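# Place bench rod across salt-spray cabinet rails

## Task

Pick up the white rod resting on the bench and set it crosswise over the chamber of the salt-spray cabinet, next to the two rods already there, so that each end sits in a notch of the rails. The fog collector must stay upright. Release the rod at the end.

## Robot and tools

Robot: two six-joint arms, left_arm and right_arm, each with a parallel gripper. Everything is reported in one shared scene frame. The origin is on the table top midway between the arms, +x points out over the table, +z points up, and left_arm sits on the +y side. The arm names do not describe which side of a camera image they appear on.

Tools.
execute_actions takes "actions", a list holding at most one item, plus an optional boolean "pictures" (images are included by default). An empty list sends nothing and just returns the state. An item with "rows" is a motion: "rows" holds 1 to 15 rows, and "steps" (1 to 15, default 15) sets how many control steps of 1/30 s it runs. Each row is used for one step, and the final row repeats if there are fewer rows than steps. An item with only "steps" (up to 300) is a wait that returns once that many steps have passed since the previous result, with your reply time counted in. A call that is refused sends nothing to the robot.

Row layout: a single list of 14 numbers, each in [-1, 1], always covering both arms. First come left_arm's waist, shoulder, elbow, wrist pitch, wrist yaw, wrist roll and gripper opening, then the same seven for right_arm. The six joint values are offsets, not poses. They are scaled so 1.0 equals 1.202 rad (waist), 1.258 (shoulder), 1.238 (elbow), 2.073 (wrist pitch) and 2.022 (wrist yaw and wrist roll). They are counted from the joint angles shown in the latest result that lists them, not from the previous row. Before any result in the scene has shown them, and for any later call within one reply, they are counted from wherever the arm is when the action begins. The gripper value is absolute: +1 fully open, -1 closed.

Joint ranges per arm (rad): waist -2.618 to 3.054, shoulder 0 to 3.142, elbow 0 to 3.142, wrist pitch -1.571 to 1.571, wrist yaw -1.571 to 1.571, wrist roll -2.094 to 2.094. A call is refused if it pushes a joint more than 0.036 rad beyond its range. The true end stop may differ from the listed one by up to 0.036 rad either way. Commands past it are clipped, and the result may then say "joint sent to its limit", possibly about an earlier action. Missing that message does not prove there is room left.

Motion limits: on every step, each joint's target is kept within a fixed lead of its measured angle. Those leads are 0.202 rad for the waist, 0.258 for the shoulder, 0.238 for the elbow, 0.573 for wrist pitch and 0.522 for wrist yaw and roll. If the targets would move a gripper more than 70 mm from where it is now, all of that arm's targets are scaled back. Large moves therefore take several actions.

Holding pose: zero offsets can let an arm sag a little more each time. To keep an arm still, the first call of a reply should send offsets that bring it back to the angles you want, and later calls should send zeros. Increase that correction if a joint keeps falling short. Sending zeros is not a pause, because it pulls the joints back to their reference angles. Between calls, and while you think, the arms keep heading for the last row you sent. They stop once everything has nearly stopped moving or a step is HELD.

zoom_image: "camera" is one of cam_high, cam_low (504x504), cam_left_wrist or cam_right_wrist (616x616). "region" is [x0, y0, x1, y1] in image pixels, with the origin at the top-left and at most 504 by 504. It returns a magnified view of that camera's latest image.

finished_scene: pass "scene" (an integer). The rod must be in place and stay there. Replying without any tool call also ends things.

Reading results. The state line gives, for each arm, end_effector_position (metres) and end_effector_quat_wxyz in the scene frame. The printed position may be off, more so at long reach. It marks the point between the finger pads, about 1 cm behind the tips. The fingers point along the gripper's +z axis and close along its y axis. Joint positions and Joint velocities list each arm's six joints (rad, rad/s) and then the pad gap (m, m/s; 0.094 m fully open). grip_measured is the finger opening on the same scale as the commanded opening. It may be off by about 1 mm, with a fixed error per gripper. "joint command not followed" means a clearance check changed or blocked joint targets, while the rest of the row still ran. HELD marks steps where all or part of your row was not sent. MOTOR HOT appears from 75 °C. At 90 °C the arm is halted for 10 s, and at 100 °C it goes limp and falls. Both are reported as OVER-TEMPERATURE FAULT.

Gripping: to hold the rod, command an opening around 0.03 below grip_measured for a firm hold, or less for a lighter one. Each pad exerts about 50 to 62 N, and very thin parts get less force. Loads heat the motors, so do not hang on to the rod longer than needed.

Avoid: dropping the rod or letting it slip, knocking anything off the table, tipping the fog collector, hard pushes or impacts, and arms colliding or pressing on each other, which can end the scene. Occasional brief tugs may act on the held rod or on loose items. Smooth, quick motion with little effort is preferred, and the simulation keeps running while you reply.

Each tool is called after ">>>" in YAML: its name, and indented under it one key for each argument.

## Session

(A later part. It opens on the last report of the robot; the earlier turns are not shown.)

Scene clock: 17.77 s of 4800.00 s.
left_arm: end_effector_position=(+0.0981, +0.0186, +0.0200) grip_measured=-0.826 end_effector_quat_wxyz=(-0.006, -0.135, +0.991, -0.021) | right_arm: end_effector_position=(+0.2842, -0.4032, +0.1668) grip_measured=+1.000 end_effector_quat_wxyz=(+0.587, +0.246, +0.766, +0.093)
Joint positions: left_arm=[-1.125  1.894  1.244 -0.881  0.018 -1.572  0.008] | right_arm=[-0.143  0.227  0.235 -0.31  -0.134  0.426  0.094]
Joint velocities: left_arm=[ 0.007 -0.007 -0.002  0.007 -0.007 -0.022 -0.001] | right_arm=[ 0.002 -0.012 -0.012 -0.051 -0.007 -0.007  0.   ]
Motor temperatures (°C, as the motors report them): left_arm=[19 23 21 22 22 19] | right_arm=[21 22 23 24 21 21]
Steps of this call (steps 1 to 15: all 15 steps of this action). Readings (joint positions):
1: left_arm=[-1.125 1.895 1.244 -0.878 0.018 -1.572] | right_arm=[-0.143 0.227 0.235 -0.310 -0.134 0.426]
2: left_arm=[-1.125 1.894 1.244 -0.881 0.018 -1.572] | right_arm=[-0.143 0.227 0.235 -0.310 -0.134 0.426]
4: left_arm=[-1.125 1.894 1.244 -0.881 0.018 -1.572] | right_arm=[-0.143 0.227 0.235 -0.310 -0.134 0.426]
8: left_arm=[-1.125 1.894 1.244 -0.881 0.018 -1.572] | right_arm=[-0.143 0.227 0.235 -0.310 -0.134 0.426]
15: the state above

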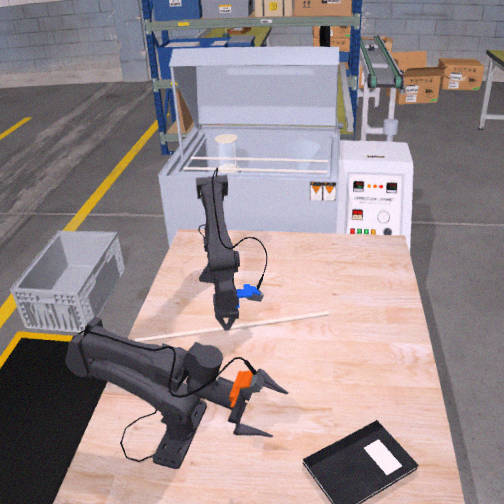

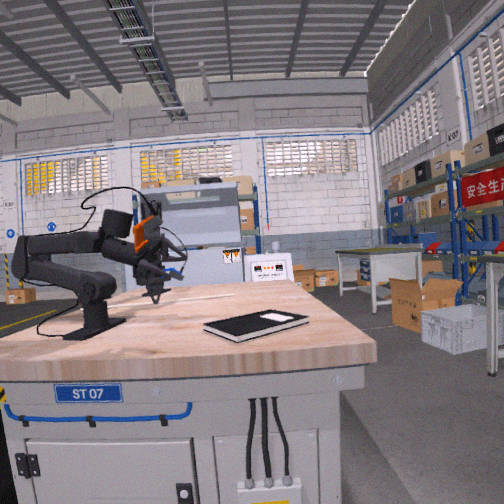

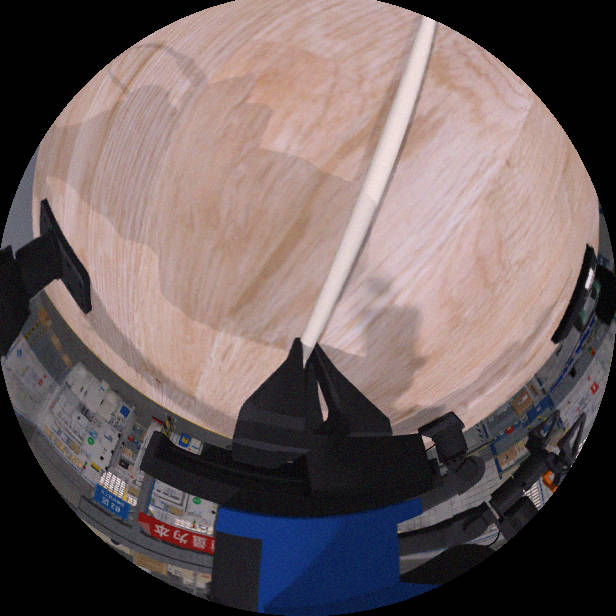

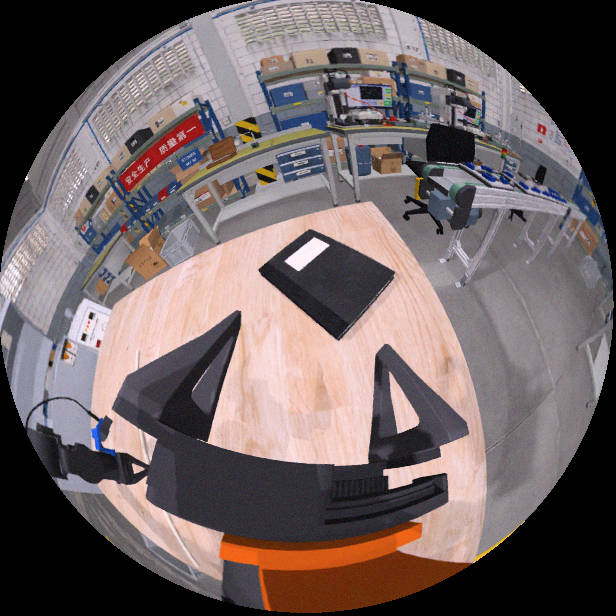

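>>> execute_actions:
  actions:
    - {"rows":[[0,-0.03,0.03,-0.01,0,0,-0.87,0,0,0,0,0,0,1],[0,-0.05,0.06,-0.03,0,0,-0.87,0,0,0,0,0,0,1],[0,-0.07,0.1,-0.06,0,0,-0.87,0,0,0,0,0,0,1],[0,-0.1,0.14,-0.09,0,0,-0.87,0,0,0,0,0,0,1],[0,-0.13,0.18,-0.12,0,0,-0.87,0,0,0,0,0,0,1],[0,-0.16,0.22,-0.15,0,0,-0.87,0,0,0,0,0,0,1],[0,-0.19,0.26,-0.18,0,0,-0.87,0,0,0,0,0,0,1],[0,-0.22,0.3,-0.21,0,0,-0.87,0,0,0,0,0,0,1],[0,-0.25,0.34,-0.24,0,0,-0.87,0,0,0,0,0,0,1],[0,-0.28,0.39,-0.27,0,0,-0.87,0,0,0,0,0,0,1],[0,-0.31,0.43,-0.3,0,0,-0.87,0,0,0,0,0,0,1],[0,-0.31,0.47,-0.3,0,0,-0.87,0,0,0,0,0,0,1]]}
  pictures: false

>>> execute_actions:
  actions:
    - {"rows":[[0.03,0,0.02,0,0,0,-0.87,0,0,0,0,0,0,1],[0.07,0,0.02,0,0,0,-0.87,0,0,0,0,0,0,1],[0.12,0,0.02,0,0,0,-0.87,0,0,0,0,0,0,1],[0.18,0,0.02,0,0,0,-0.87,0,0,0,0,0,0,1],[0.24,0,0.02,0,0,0,-0.87,0,0,0,0,0,0,1],[0.3,0,0.02,0,0,0,-0.87,0,0,0,0,0,0,1],[0.8,0,0.02,0,0,0,-0.87,0,0,0,0,0,0,1]]}
  pictures: false

>>> execute_actions:
  actions:
    - {"rows":[[0.95,0,0.02,0,0,0,-0.87,0,0,0,0,0,0,1]]}

Scene clock: 20.17 s of 4800.00 s.
left_arm: end_effector_position=(+0.1019, +0.0015, +0.2542) grip_measured=-0.826 end_effector_quat_wxyz=(+0.018, -0.130, +0.966, -0.221) | right_arm: end_effector_position=(+0.2842, -0.4032, +0.1668) grip_measured=+1.000 end_effector_quat_wxyz=(+0.587, +0.246, +0.766, +0.093)
Joint positions: left_arm=[-1.125  1.578  1.727 -1.274  0.023 -1.572  0.008] | right_arm=[-0.143  0.227  0.235 -0.31  -0.134  0.426  0.094]
Joint velocities: left_arm=[ 0.007 -0.74   1.238 -1.018  0.007 -0.022  0.001] | right_arm=[-0.017  0.017 -0.012 -0.037  0.037 -0.037  0.   ]
Motor temperatures (°C, as the motors report them): left_arm=[19 23 21 22 22 19] | right_arm=[21 21 23 25 21 21]
Steps of this call (steps 1 to 15: the robot went on to your last target; steps 16 to 57: nothing new was sent; steps 58 to 72: all 15 steps of this action). Readings (joint positions):
58: left_arm=[-1.125 1.892 1.244 -0.881 0.018 -1.572] | right_arm=[-0.143 0.227 0.235 -0.310 -0.134 0.426]
59: left_arm=[-1.125 1.889 1.250 -0.890 0.019 -1.572] | right_arm=[-0.143 0.227 0.235 -0.310 -0.134 0.426]
61: left_arm=[-1.125 1.873 1.294 -0.943 0.021 -1.572] | right_arm=[-0.143 0.227 0.235 -0.310 -0.134 0.426]
65: left_arm=[-1.125 1.778 1.436 -1.050 0.022 -1.572] | right_arm=[-0.143 0.227 0.235 -0.310 -0.134 0.426]
72: the state above

Scene clock: 20.67 s of 4800.00 s.
left_arm: end_effector_position=(+0.3456, +0.1912, +0.2604) grip_measured=-0.826 end_effector_quat_wxyz=(+0.113, -0.522, +0.819, -0.208) | right_arm: end_effector_position=(+0.2842, -0.4032, +0.1668) grip_measured=+1.000 end_effector_quat_wxyz=(+0.587, +0.246, +0.766, +0.093)
Joint positions: left_arm=[-0.254  1.599  1.76  -1.255  0.036 -1.572  0.008] | right_arm=[-0.143  0.227  0.235 -0.31  -0.134  0.426  0.094]
Joint velocities: left_arm=[ 1.941 -0.002  0.007 -0.051 -0.095  0.007 -0.001] | right_arm=[-0.012 -0.002 -0.007  0.051  0.022 -0.022  0.   ]
Motor temperatures (°C, as the motors report them): left_arm=[19 23 21 22 22 19] | right_arm=[21 21 23 25 21 21]
Steps of this call (steps 1 to 15: all 15 steps of this action). Readings (joint positions):
1: left_arm=[-1.122 1.555 1.752 -1.282 0.025 -1.572] | right_arm=[-0.143 0.227 0.235 -0.310 -0.134 0.426]
2: left_arm=[-1.110 1.534 1.764 -1.275 0.030 -1.572] | right_arm=[-0.143 0.227 0.235 -0.310 -0.134 0.426]
4: left_arm=[-1.039 1.525 1.769 -1.268 0.046 -1.572] | right_arm=[-0.143 0.227 0.235 -0.310 -0.134 0.426]
8: left_arm=[-0.772 1.573 1.769 -1.263 0.048 -1.572] | right_arm=[-0.143 0.227 0.235 -0.310 -0.134 0.426]
15: the state above

Scene clock: 21.17 s of 4800.00 s.
left_arm: end_effector_position=(+0.3074, +0.5835, +0.2599) grip_measured=-0.827 end_effector_quat_wxyz=(-0.210, +0.873, -0.424, +0.121) | right_arm: end_effector_position=(+0.2842, -0.4032, +0.1668) grip_measured=+1.000 end_effector_quat_wxyz=(+0.587, +0.246, +0.766, +0.093)
Joint positions: left_arm=[ 0.848  1.606  1.76  -1.236  0.036 -1.572  0.008] | right_arm=[-0.143  0.227  0.235 -0.31  -0.134  0.426  0.094]
Joint velocities: left_arm=[ 1.526  0.007 -0.012 -0.007 -0.271 -0.022 -0.001] | right_arm=[-0.007  0.002 -0.017 -0.022 -0.007  0.066  0.   ]
Motor temperatures (°C, as the motors report them): left_arm=[19 23 22 22 22 19] | right_arm=[21 21 23 25 21 21]
Steps of this call (steps 1 to 15: all 15 steps of this action). Readings (joint positions):
1: left_arm=[-0.183 1.599 1.760 -1.253 0.037 -1.572] | right_arm=[-0.143 0.227 0.235 -0.310 -0.134 0.426]
2: left_arm=[-0.111 1.599 1.760 -1.251 0.039 -1.572] | right_arm=[-0.143 0.227 0.235 -0.310 -0.134 0.426]
4: left_arm=[0.038 1.601 1.760 -1.245 0.043 -1.572] | right_arm=[-0.143 0.227 0.235 -0.310 -0.134 0.426]
8: left_arm=[0.340 1.605 1.760 -1.239 0.044 -1.572] | right_arm=[-0.143 0.227 0.235 -0.310 -0.134 0.426]
15: the state above

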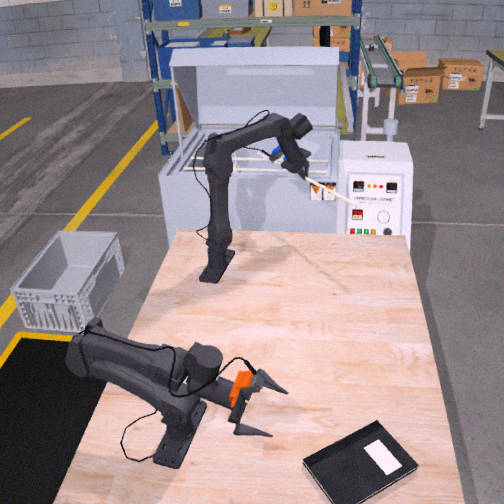

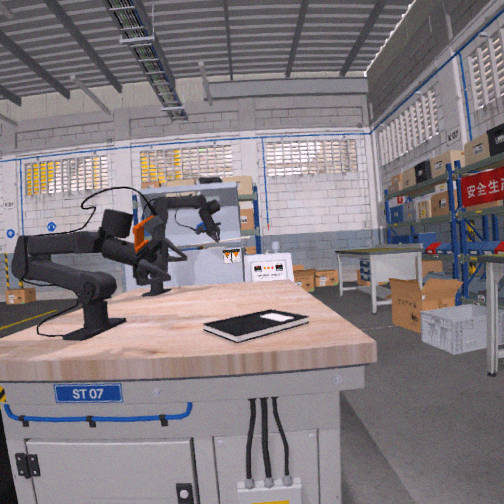

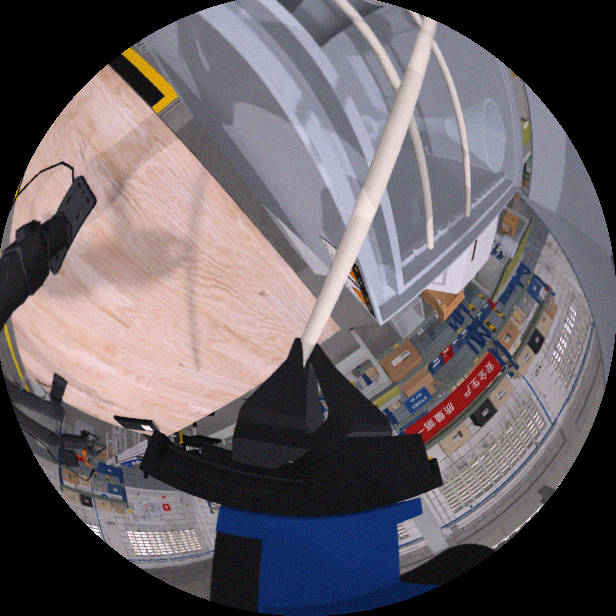

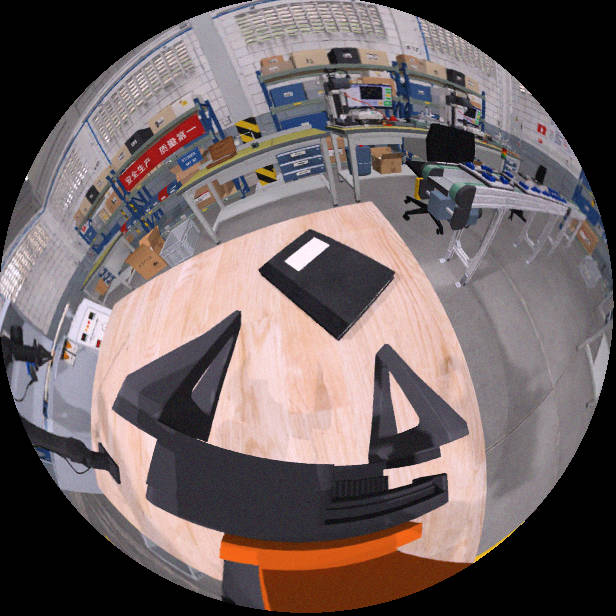

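>>> execute_actions:
  actions:
    - {"rows":[[0.05,-0.04,0.02,0,-0.03,-0.05,-0.87,0,0,0,0,0,0,1],[0.08,-0.04,0.02,0,-0.05,-0.1,-0.87,0,0,0,0,0,0,1],[0.11,-0.04,0.02,0,-0.07,-0.14,-0.87,0,0,0,0,0,0,1],[0.14,-0.04,0.02,0,-0.07,-0.14,-0.87,0,0,0,0,0,0,1],[0.18,-0.04,0.02,0,-0.07,-0.14,-0.87,0,0,0,0,0,0,1],[0.22,-0.04,0.02,0,-0.07,-0.14,-0.87,0,0,0,0,0,0,1],[0.26,-0.04,0.02,0,-0.07,-0.14,-0.87,0,0,0,0,0,0,1],[0.3,-0.04,0.02,0,-0.07,-0.14,-0.87,0,0,0,0,0,0,1],[0.34,-0.04,0.02,0,-0.07,-0.14,-0.87,0,0,0,0,0,0,1],[0.38,-0.04,0.02,0,-0.07,-0.14,-0.87,0,0,0,0,0,0,1],[0.42,-0.04,0.02,0,-0.07,-0.14,-0.87,0,0,0,0,0,0,1],[0.45,-0.04,0.02,0,-0.07,-0.14,-0.87,0,0,0,0,0,0,1],[0.475,-0.04,0.02,0,-0.07,-0.14,-0.87,0,0,0,0,0,0,1]]}
  pictures: false

>>> execute_actions:
  actions:
    - {"steps":15}

>>> zoom_image:
  camera: "cam_high"
  region: [150,90,360,220]

Scene clock: 24.43 s of 4800.00 s.
left_arm: end_effector_position=(+0.1114, +0.7126, +0.2706) grip_measured=-0.827 end_effector_quat_wxyz=(-0.259, +0.965, -0.016, +0.031) | right_arm: end_effector_position=(+0.2842, -0.4032, +0.1668) grip_measured=+1.000 end_effector_quat_wxyz=(+0.587, +0.246, +0.766, +0.093)
Joint positions: left_arm=[ 1.419  1.579  1.76  -1.232 -0.096 -1.839  0.008] | right_arm=[-0.143  0.227  0.235 -0.31  -0.134  0.426  0.094]
Joint velocities: left_arm=[ 0.481  0.007 -0.002 -0.066 -0.271 -0.11  -0.001] | right_arm=[-0.007 -0.022 -0.002  0.037 -0.037 -0.022  0.   ]
Motor temperatures (°C, as the motors report them): left_arm=[19 23 22 22 22 19] | right_arm=[21 21 23 25 21 21]
Steps of this call (steps 1 to 30: the robot went on to your last target; steps 31 to 83: nothing new was sent; steps 84 to 98: all 15 steps of this action). Readings (joint positions):
84: left_arm=[0.895 1.604 1.760 -1.240 0.032 -1.587] | right_arm=[-0.143 0.227 0.235 -0.310 -0.134 0.426]
85: left_arm=[0.899 1.601 1.760 -1.240 0.022 -1.619] | right_arm=[-0.143 0.227 0.235 -0.310 -0.134 0.426]
87: left_arm=[0.935 1.591 1.760 -1.239 -0.004 -1.700] | right_arm=[-0.143 0.227 0.235 -0.310 -0.134 0.426]
91: left_arm=[1.115 1.579 1.760 -1.235 -0.045 -1.790] | right_arm=[-0.143 0.227 0.235 -0.310 -0.134 0.426]
98: the state above

Scene clock: 24.93 s of 4800.00 s.
left_arm: end_effector_position=(+0.1071, +0.7138, +0.2707) grip_measured=-0.827 end_effector_quat_wxyz=(-0.259, +0.965, -0.005, +0.029) | right_arm: end_effector_position=(+0.2842, -0.4032, +0.1668) grip_measured=+1.000 end_effector_quat_wxyz=(+0.587, +0.246, +0.766, +0.093)
Joint positions: left_arm=[ 1.428  1.579  1.76  -1.232 -0.101 -1.851  0.008] | right_arm=[-0.143  0.227  0.235 -0.31  -0.134  0.426  0.094]
Joint velocities: left_arm=[-0.002  0.017 -0.012  0.051 -0.095 -0.11  -0.   ] | right_arm=[-0.007 -0.002 -0.022 -0.066 -0.007 -0.007  0.   ]
Motor temperatures (°C, as the motors report them): left_arm=[19 23 22 22 22 19] | right_arm=[21 21 23 25 21 21]
Steps of this call (steps 1 to 15: the robot went on to your last target). Readings (joint positions):
1: left_arm=[1.429 1.579 1.760 -1.232 -0.101 -1.842] | right_arm=[-0.143 0.227 0.235 -0.310 -0.134 0.426]
2: left_arm=[1.431 1.579 1.760 -1.232 -0.104 -1.844] | right_arm=[-0.143 0.227 0.235 -0.310 -0.134 0.426]
4: left_arm=[1.429 1.579 1.760 -1.232 -0.102 -1.847] | right_arm=[-0.143 0.227 0.235 -0.310 -0.134 0.426]
8: left_arm=[1.428 1.579 1.760 -1.232 -0.101 -1.850] | right_arm=[-0.143 0.227 0.235 -0.310 -0.134 0.426]
15: the state above

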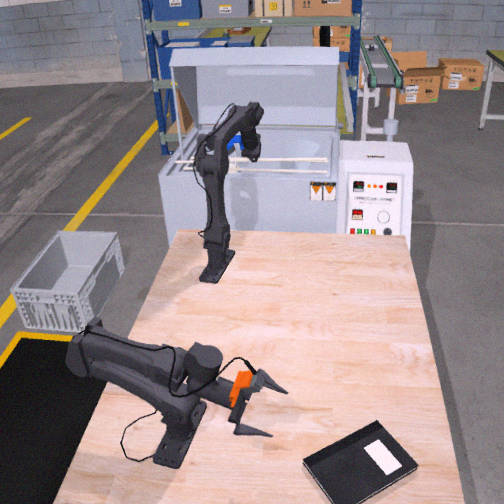

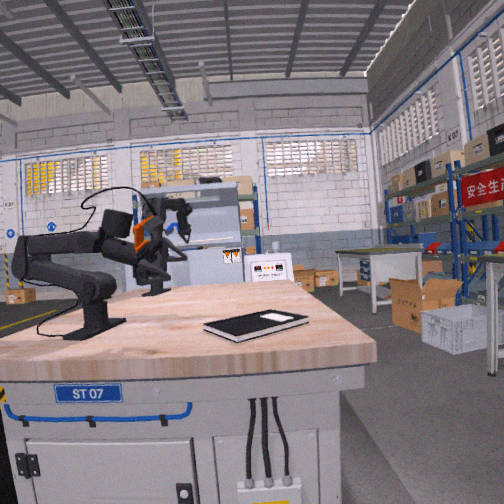

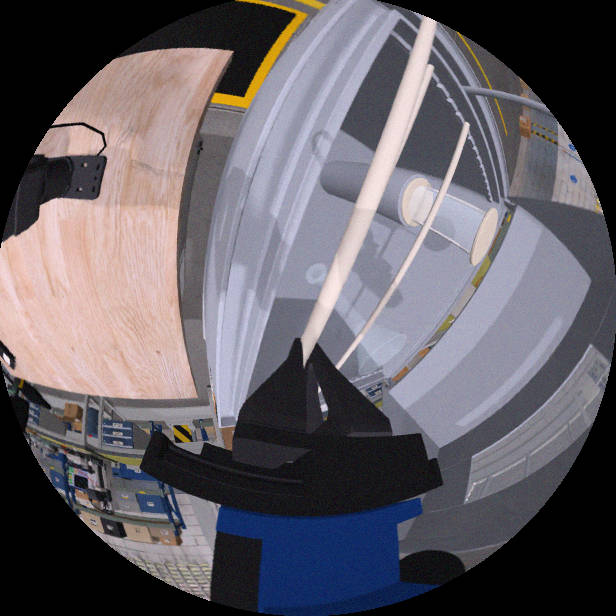

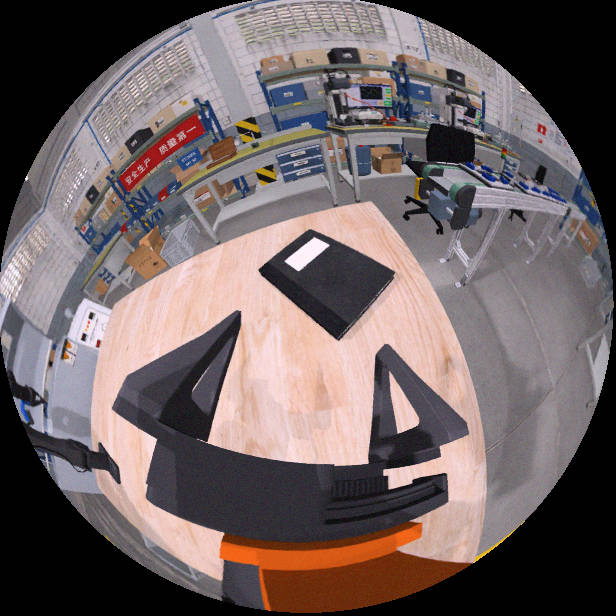

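Region (150, 90, 360, 220) of cam_high's 504x504 image, scaled by 2.400, with more detail than that image has; it fills the top 312 rows of this view, and the rest is white.

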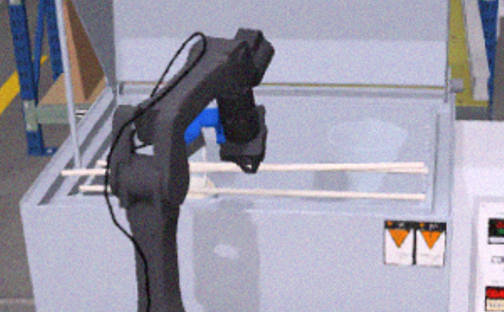

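>>> execute_actions:
  actions:
    - {"rows":[[0,0.01,-0.02,0.02,-0.01,0,-0.87,0,0,0,0,0,0,1],[0,0.015,-0.04,0.04,-0.02,0,-0.87,0,0,0,0,0,0,1],[-0.01,0.02,-0.06,0.06,-0.03,0,-0.87,0,0,0,0,0,0,1],[-0.01,0.025,-0.08,0.08,-0.03,0,-0.87,0,0,0,0,0,0,1],[-0.015,0.03,-0.1,0.1,-0.03,0,-0.87,0,0,0,0,0,0,1],[-0.015,0.035,-0.12,0.11,-0.03,0,-0.87,0,0,0,0,0,0,1],[-0.015,0.04,-0.14,0.11,-0.03,0,-0.87,0,0,0,0,0,0,1]]}
  pictures: false

>>> execute_actions:
  actions:
    - {"steps":10}

>>> zoom_image:
  camera: "cam_high"
  region: [150,90,360,220]

>>> zoom_image:
  camera: "cam_left_wrist"
  region: [300,0,520,220]

Scene clock: 27.77 s of 4800.00 s.
left_arm: end_effector_position=(+0.1118, +0.7435, +0.2148) grip_measured=-0.827 end_effector_quat_wxyz=(-0.259, +0.966, -0.002, +0.008) | right_arm: end_effector_position=(+0.2842, -0.4032, +0.1668) grip_measured=+1.000 end_effector_quat_wxyz=(+0.587, +0.246, +0.766, +0.093)
Joint positions: left_arm=[ 1.422  1.639  1.593 -1.02  -0.143 -1.852  0.008] | right_arm=[-0.143  0.227  0.235 -0.31  -0.134  0.426  0.094]
Joint velocities: left_arm=[ 0.002  0.012 -0.017  0.095 -0.11  -0.037 -0.001] | right_arm=[-0.002  0.002 -0.007 -0.007  0.007  0.007  0.   ]
Motor temperatures (°C, as the motors report them): left_arm=[19 23 22 22 22 19] | right_arm=[21 21 23 25 21 21]
Steps of this call (steps 1 to 15: the robot went on to your last target; steps 16 to 70: nothing new was sent; steps 71 to 85: all 15 steps of this action). Readings (joint positions):
71: left_arm=[1.422 1.576 1.758 -1.238 -0.100 -1.852] | right_arm=[-0.143 0.227 0.235 -0.310 -0.134 0.426]
72: left_arm=[1.422 1.576 1.752 -1.224 -0.102 -1.852] | right_arm=[-0.143 0.227 0.235 -0.310 -0.134 0.426]
74: left_arm=[1.422 1.577 1.722 -1.175 -0.118 -1.852] | right_arm=[-0.143 0.227 0.235 -0.310 -0.134 0.426]
78: left_arm=[1.422 1.602 1.631 -1.074 -0.133 -1.852] | right_arm=[-0.143 0.227 0.235 -0.310 -0.134 0.426]
85: the state above

Scene clock: 28.10 s of 4800.00 s.
left_arm: end_effector_position=(+0.1118, +0.7452, +0.2159) grip_measured=-0.827 end_effector_quat_wxyz=(-0.263, +0.965, -0.002, +0.008) | right_arm: end_effector_position=(+0.2842, -0.4032, +0.1668) grip_measured=+1.000 end_effector_quat_wxyz=(+0.587, +0.246, +0.766, +0.093)
Joint positions: left_arm=[ 1.422  1.639  1.593 -1.012 -0.146 -1.852  0.008] | right_arm=[-0.143  0.227  0.235 -0.31  -0.134  0.426  0.094]
Joint velocities: left_arm=[ 0.017 -0.002  0.002  0.066 -0.022  0.037 -0.   ] | right_arm=[ 0.002 -0.007  0.017 -0.051 -0.022  0.007  0.   ]
Motor temperatures (°C, as the motors report them): left_arm=[19 23 22 22 22 19] | right_arm=[21 21 23 25 21 21]
Steps of this call (steps 1 to 10: the robot went on to your last target). Readings (joint positions):
1: left_arm=[1.422 1.639 1.593 -1.018 -0.143 -1.852] | right_arm=[-0.143 0.227 0.235 -0.310 -0.134 0.426]
2: left_arm=[1.422 1.639 1.593 -1.017 -0.145 -1.852] | right_arm=[-0.143 0.227 0.235 -0.310 -0.134 0.426]
4: left_arm=[1.422 1.639 1.593 -1.015 -0.145 -1.852] | right_arm=[-0.143 0.227 0.235 -0.310 -0.134 0.426]
8: left_arm=[1.422 1.639 1.593 -1.013 -0.146 -1.852] | right_arm=[-0.143 0.227 0.235 -0.310 -0.134 0.426]
10: the state above

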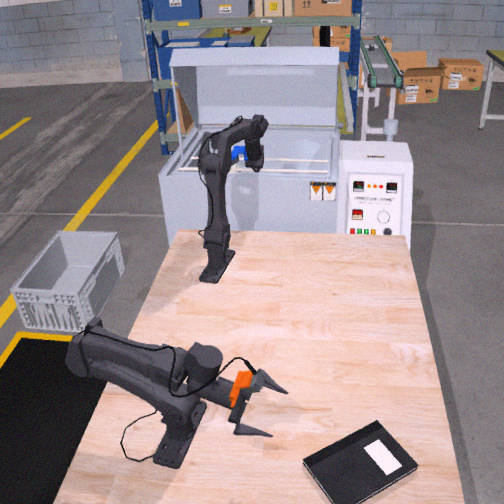

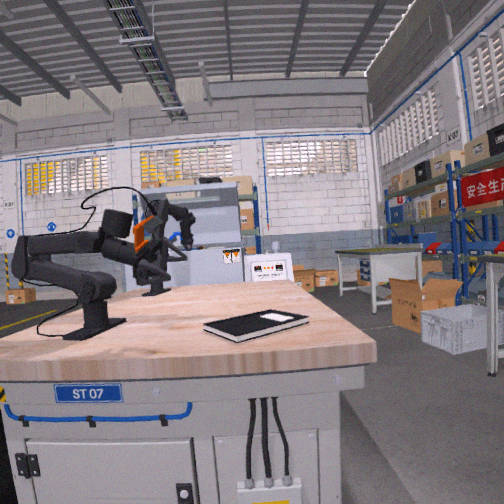

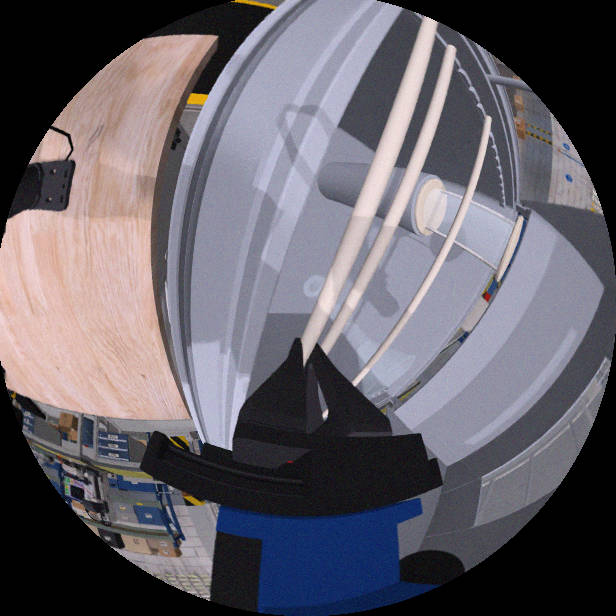

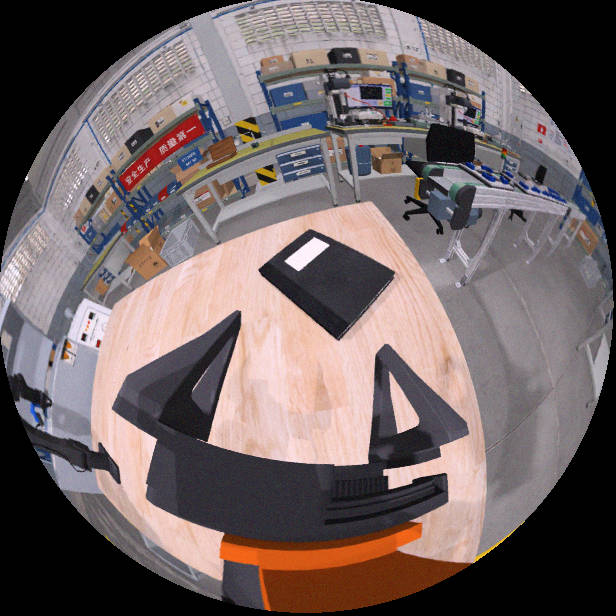

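Region (150, 90, 360, 220) of cam_high's 504x504 image, scaled by 2.400, with more detail than that image has; it fills the top 312 rows of this view, and the rest is white.

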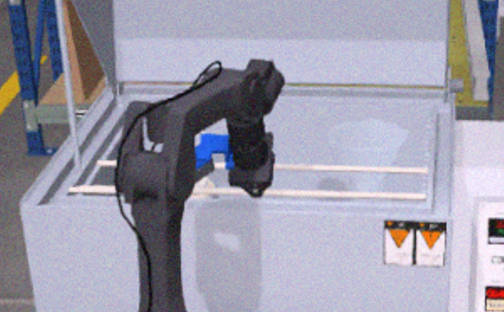

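Region (300, 0, 520, 220) of cam_left_wrist's 616x616 image, scaled by 2.291, with more detail than that image has.

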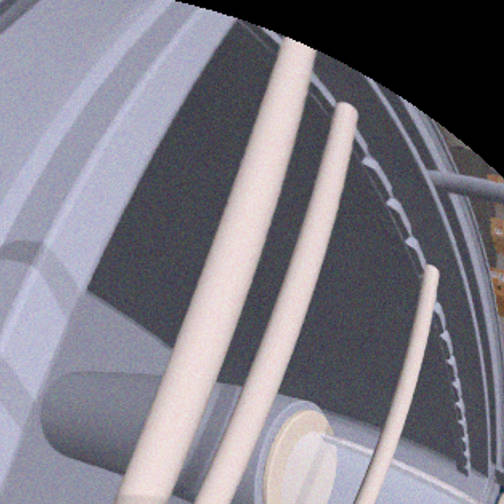

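>>> execute_actions:
  actions:
    - {"rows":[[0,0.015,0,0.008,0,0,-0.87,0,0,0,0,0,0,1],[0,0.025,0,0.016,0,0,-0.87,0,0,0,0,0,0,1],[0,0.036,0,0.016,0,0,-0.87,0,0,0,0,0,0,1]]}

>>> zoom_image:
  camera: "cam_high"
  region: [160,130,350,200]

>>> zoom_image:
  camera: "cam_left_wrist"
  region: [300,0,520,220]

Scene clock: 29.67 s of 4800.00 s.
left_arm: end_effector_position=(+0.1151, +0.7537, +0.2028) grip_measured=-0.827 end_effector_quat_wxyz=(-0.255, +0.967, -0.003, +0.007) | right_arm: end_effector_position=(+0.2842, -0.4032, +0.1668) grip_measured=+1.000 end_effector_quat_wxyz=(+0.587, +0.246, +0.766, +0.093)
Joint positions: left_arm=[ 1.422  1.679  1.593 -0.987 -0.143 -1.853  0.008] | right_arm=[-0.143  0.227  0.235 -0.31  -0.134  0.426  0.094]
Joint velocities: left_arm=[-0.002  0.002 -0.007 -0.051 -0.037  0.022  0.   ] | right_arm=[-0.012  0.017 -0.007  0.007  0.007 -0.037  0.   ]
Motor temperatures (°C, as the motors report them): left_arm=[19 23 22 23 22 19] | right_arm=[21 21 23 25 21 21]
Steps of this call (steps 1 to 15: the robot went on to your last target; steps 16 to 32: nothing new was sent; steps 33 to 47: all 15 steps of this action). Readings (joint positions):
33: left_arm=[1.422 1.639 1.593 -1.010 -0.147 -1.852] | right_arm=[-0.143 0.227 0.235 -0.310 -0.134 0.426]
34: left_arm=[1.422 1.642 1.593 -1.007 -0.147 -1.852] | right_arm=[-0.143 0.227 0.235 -0.310 -0.134 0.426]
36: left_arm=[1.422 1.653 1.593 -0.998 -0.145 -1.852] | right_arm=[-0.143 0.227 0.235 -0.310 -0.134 0.426]
40: left_arm=[1.422 1.679 1.593 -0.991 -0.143 -1.853] | right_arm=[-0.143 0.227 0.235 -0.310 -0.134 0.426]
47: the state above

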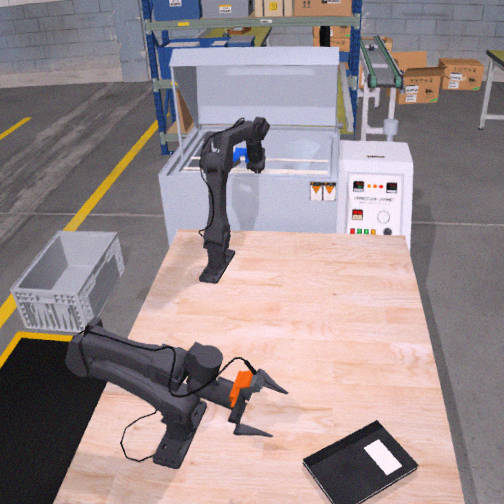

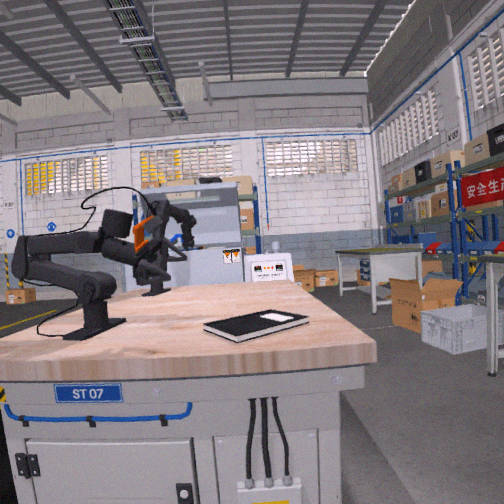

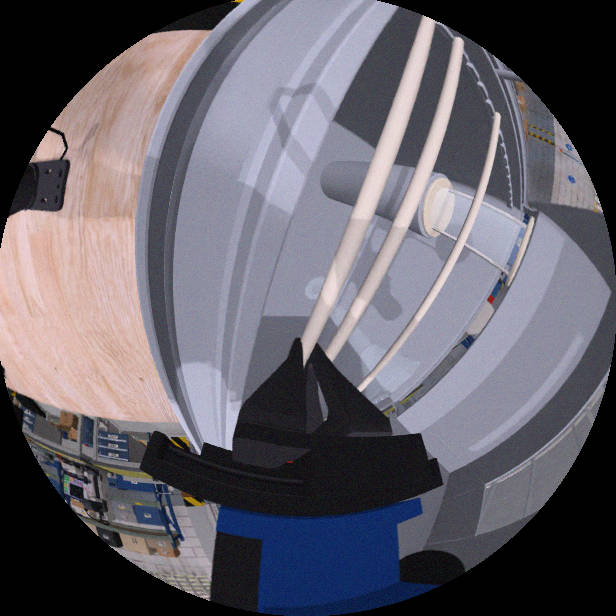

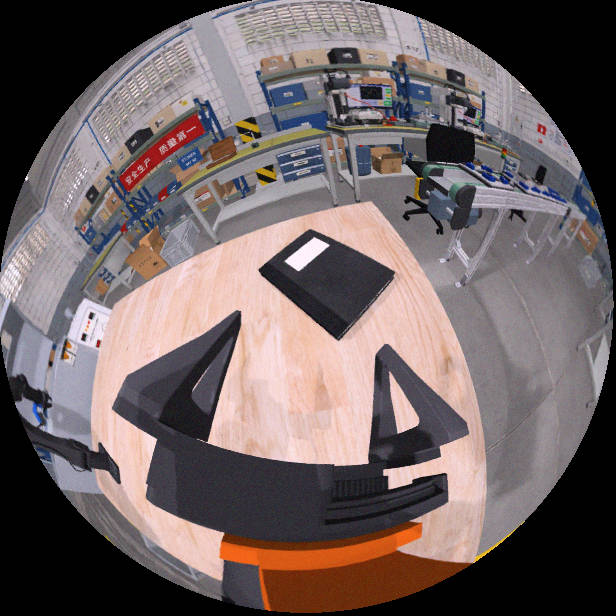

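Region (160, 130, 350, 200) of cam_high's 504x504 image, scaled by 2.653, with more detail than that image has; it fills the top 186 rows of this view, and the rest is white.

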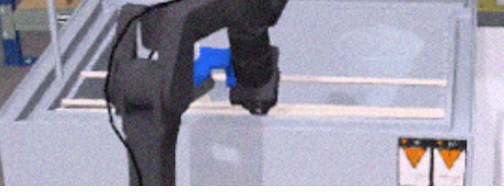

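Region (300, 0, 520, 220) of cam_left_wrist's 616x616 image, scaled by 2.291, with more detail than that image has.

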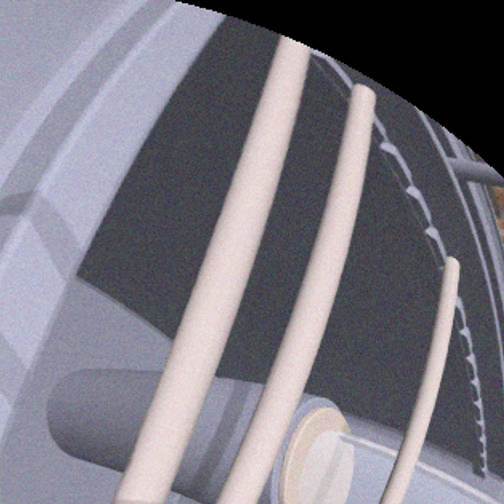

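>>> zoom_image:
  camera: "cam_high"
  region: [160,150,210,185]

>>> zoom_image:
  camera: "cam_high"
  region: [295,150,345,185]

Region (160, 150, 210, 185) of cam_high's 504x504 image, scaled by 10.080, with more detail than that image has; it fills the top 353 rows of this view, and the rest is white.

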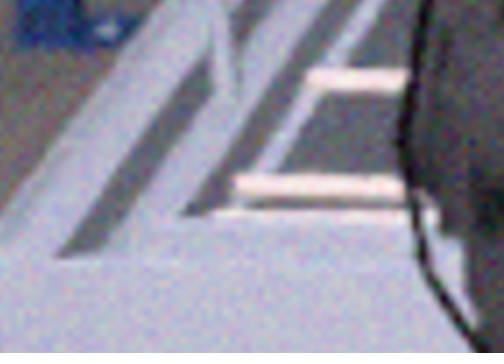

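Region (295, 150, 345, 185) of cam_high's 504x504 image, scaled by 10.080, with more detail than that image has; it fills the top 353 rows of this view, and the rest is white.

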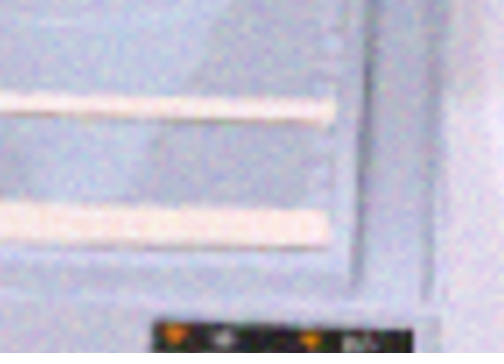

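>>> execute_actions:
  actions:
    - {"rows":[[0,0.02,0,0.004,-0.012,0,-0.87,0,0,0,0,0,0,1]]}

>>> zoom_image:
  camera: "cam_high"
  region: [160,150,210,185]

>>> zoom_image:
  camera: "cam_high"
  region: [295,150,345,185]

>>> zoom_image:
  camera: "cam_left_wrist"
  region: [380,0,520,140]

Scene clock: 31.43 s of 4800.00 s.
left_arm: end_effector_position=(+0.1150, +0.7559, +0.2022) grip_measured=-0.827 end_effector_quat_wxyz=(-0.257, +0.966, -0.002, +0.005) | right_arm: end_effector_position=(+0.2842, -0.4032, +0.1668) grip_measured=+1.000 end_effector_quat_wxyz=(+0.587, +0.246, +0.766, +0.093)
Joint positions: left_arm=[ 1.422  1.684  1.593 -0.979 -0.148 -1.853  0.008] | right_arm=[-0.143  0.227  0.235 -0.31  -0.134  0.426  0.094]
Joint velocities: left_arm=[-0.017  0.017 -0.012 -0.022 -0.022 -0.007 -0.003] | right_arm=[-0.007 -0.002  0.002 -0.022 -0.007 -0.007  0.   ]
Motor temperatures (°C, as the motors report them): left_arm=[19 24 22 23 22 19] | right_arm=[21 21 23 25 21 21]
Steps of this call (steps 1 to 15: the robot went on to your last target; steps 16 to 38: nothing new was sent; steps 39 to 53: all 15 steps of this action). Readings (joint positions):
39: left_arm=[1.422 1.681 1.593 -0.987 -0.145 -1.853] | right_arm=[-0.143 0.227 0.235 -0.310 -0.134 0.426]
40: left_arm=[1.422 1.682 1.593 -0.986 -0.146 -1.853] | right_arm=[-0.143 0.227 0.235 -0.310 -0.134 0.426]
42: left_arm=[1.422 1.683 1.593 -0.982 -0.147 -1.853] | right_arm=[-0.143 0.227 0.235 -0.310 -0.134 0.426]
46: left_arm=[1.422 1.684 1.593 -0.980 -0.148 -1.853] | right_arm=[-0.143 0.227 0.235 -0.310 -0.134 0.426]
53: the state above

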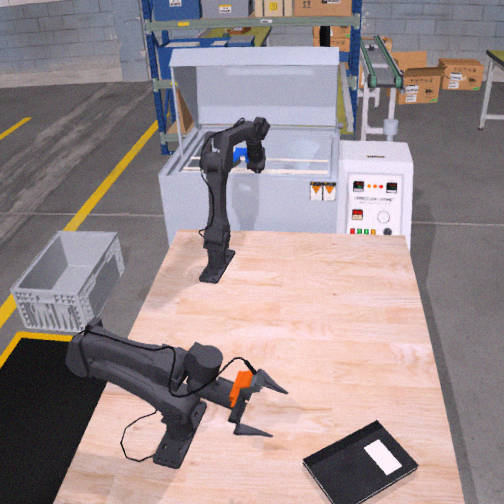

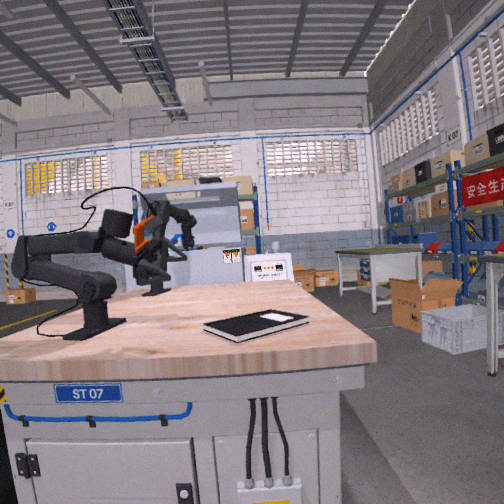

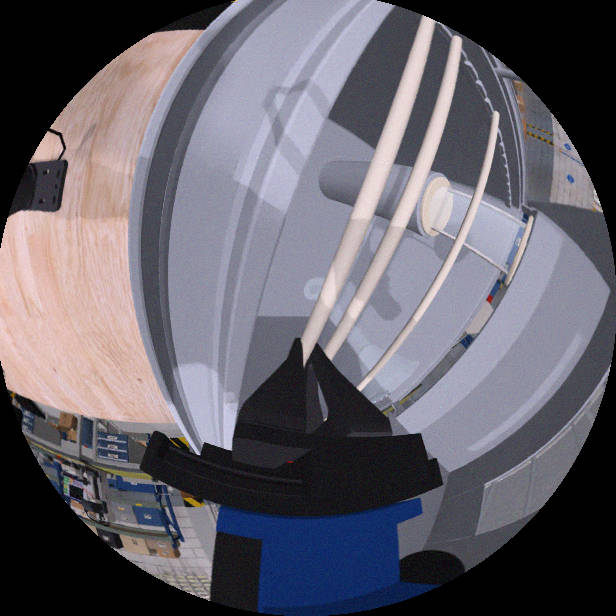

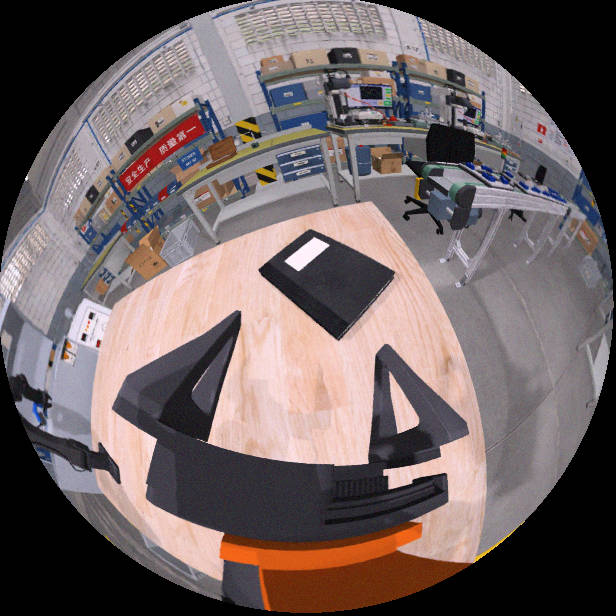

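Region (160, 150, 210, 185) of cam_high's 504x504 image, scaled by 10.080, with more detail than that image has; it fills the top 353 rows of this view, and the rest is white.

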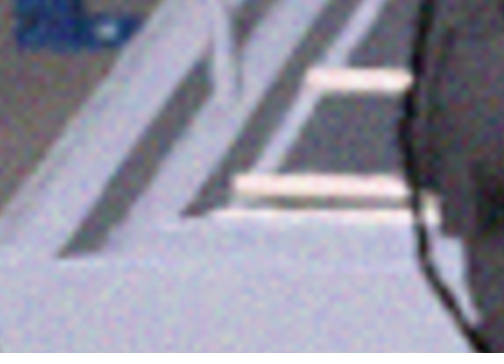

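Region (295, 150, 345, 185) of cam_high's 504x504 image, scaled by 10.080, with more detail than that image has; it fills the top 353 rows of this view, and the rest is white.

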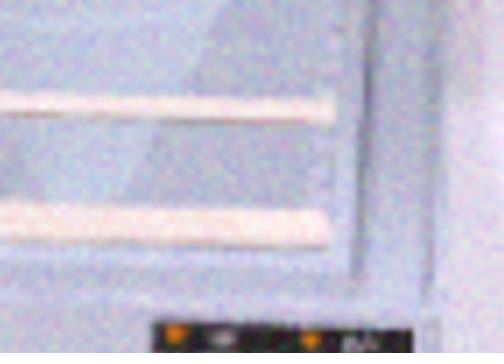

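Region (380, 0, 520, 140) of cam_left_wrist's 616x616 image, scaled by 3.600, with more detail than that image has.

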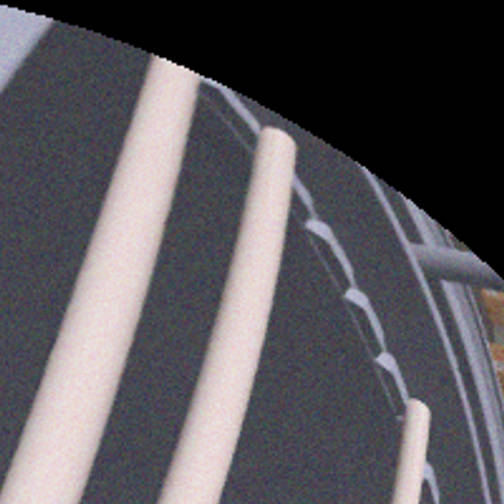

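>>> execute_actions:
  actions:
    - {"rows":[[0,0,0,0,0,0.016,-0.87,0,0,0,0,0,0,1],[0,0,0,0,0,0.016,-0.87,0,0,0,0,0,0,1],[0,0,0,0,0,0.016,-0.87,0,0,0,0,0,0,1],[0,0,0,0,0,0.016,-0.87,0,0,0,0,0,0,1],[0,0,0,0,0,0.016,-0.87,0,0,0,0,0,0,1],[0,0,0,0,0,0.016,-0.87,0,0,0,0,0,0,1],[0,0.015,0,-0.008,-0.008,0.016,-0.87,0,0,0,0,0,0,1]]}

>>> zoom_image:
  camera: "cam_high"
  region: [160,150,210,185]

>>> zoom_image:
  camera: "cam_high"
  region: [295,150,345,185]

Scene clock: 33.17 s of 4800.00 s.
left_arm: end_effector_position=(+0.1151, +0.7562, +0.2024) grip_measured=-0.827 end_effector_quat_wxyz=(-0.258, +0.966, -0.007, +0.004) | right_arm: end_effector_position=(+0.2842, -0.4032, +0.1668) grip_measured=+1.000 end_effector_quat_wxyz=(+0.587, +0.246, +0.766, +0.093)
Joint positions: left_arm=[ 1.422  1.684  1.593 -0.978 -0.148 -1.843  0.008] | right_arm=[-0.143  0.227  0.235 -0.31  -0.134  0.426  0.094]
Joint velocities: left_arm=[ 0.002  0.027  0.002  0.095 -0.022  0.066 -0.   ] | right_arm=[-0.012 -0.017 -0.002 -0.095 -0.022 -0.037  0.   ]
Motor temperatures (°C, as the motors report them): left_arm=[19 24 22 23 22 19] | right_arm=[21 21 24 25 21 21]
Steps of this call (steps 1 to 15: the robot went on to your last target; steps 16 to 37: nothing new was sent; steps 38 to 52: all 15 steps of this action). Readings (joint positions):
38: left_arm=[1.422 1.684 1.593 -0.979 -0.148 -1.850] | right_arm=[-0.143 0.227 0.235 -0.310 -0.134 0.426]
39: left_arm=[1.422 1.684 1.593 -0.978 -0.148 -1.848] | right_arm=[-0.143 0.227 0.235 -0.310 -0.134 0.426]
41: left_arm=[1.422 1.684 1.593 -0.978 -0.148 -1.845] | right_arm=[-0.143 0.227 0.235 -0.310 -0.134 0.426]
45: left_arm=[1.422 1.684 1.593 -0.978 -0.148 -1.844] | right_arm=[-0.143 0.227 0.235 -0.310 -0.134 0.426]
52: the state above

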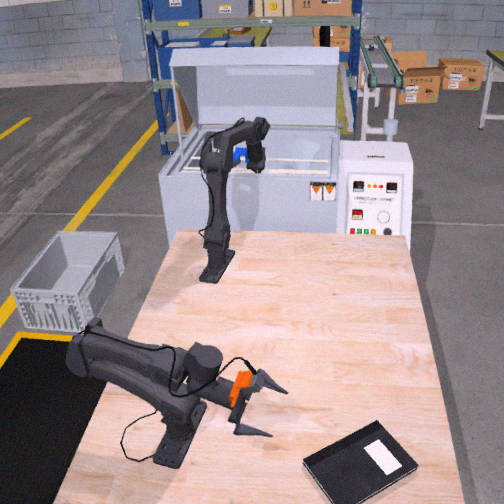

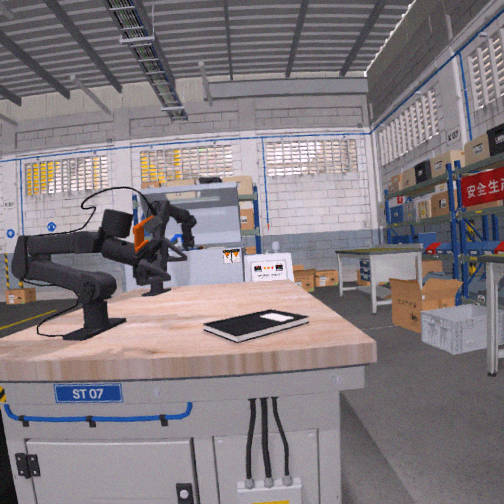

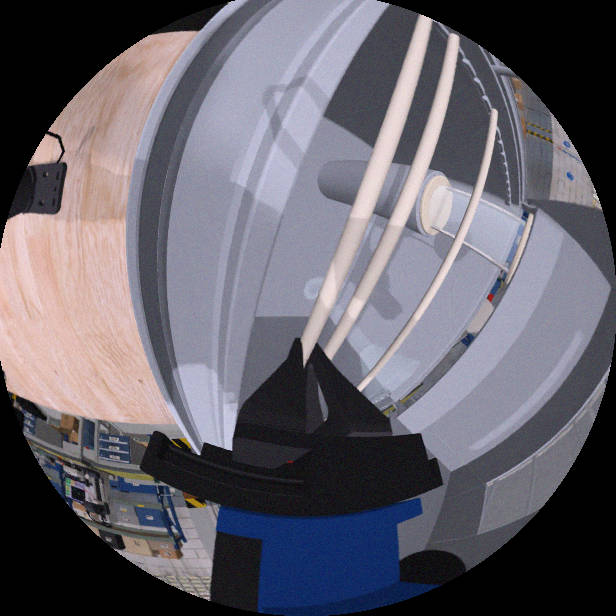

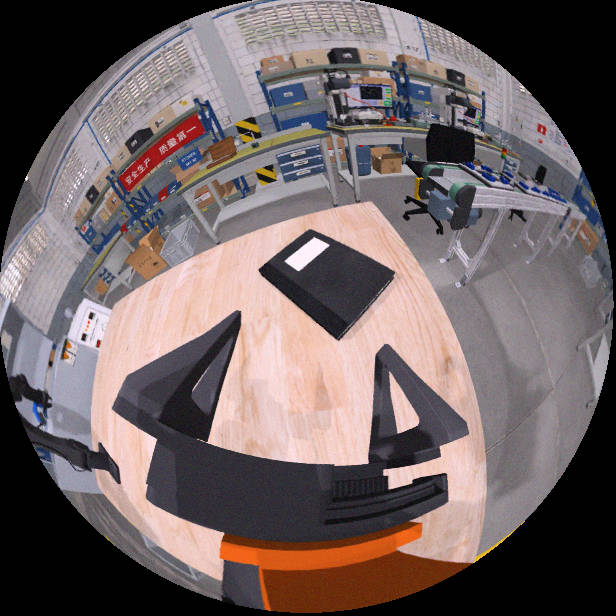

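Region (160, 150, 210, 185) of cam_high's 504x504 image, scaled by 10.080, with more detail than that image has; it fills the top 353 rows of this view, and the rest is white.

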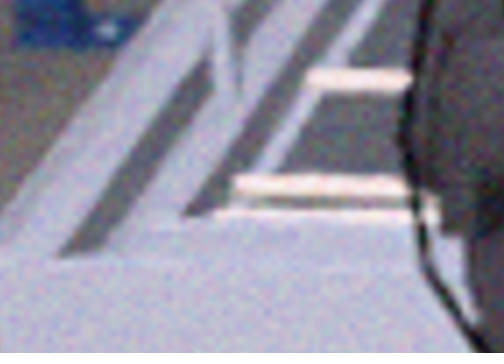

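Region (295, 150, 345, 185) of cam_high's 504x504 image, scaled by 10.080, with more detail than that image has; it fills the top 353 rows of this view, and the rest is white.

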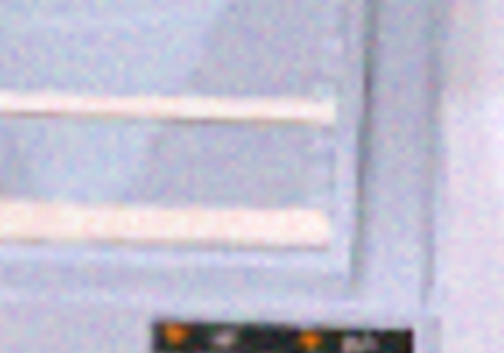

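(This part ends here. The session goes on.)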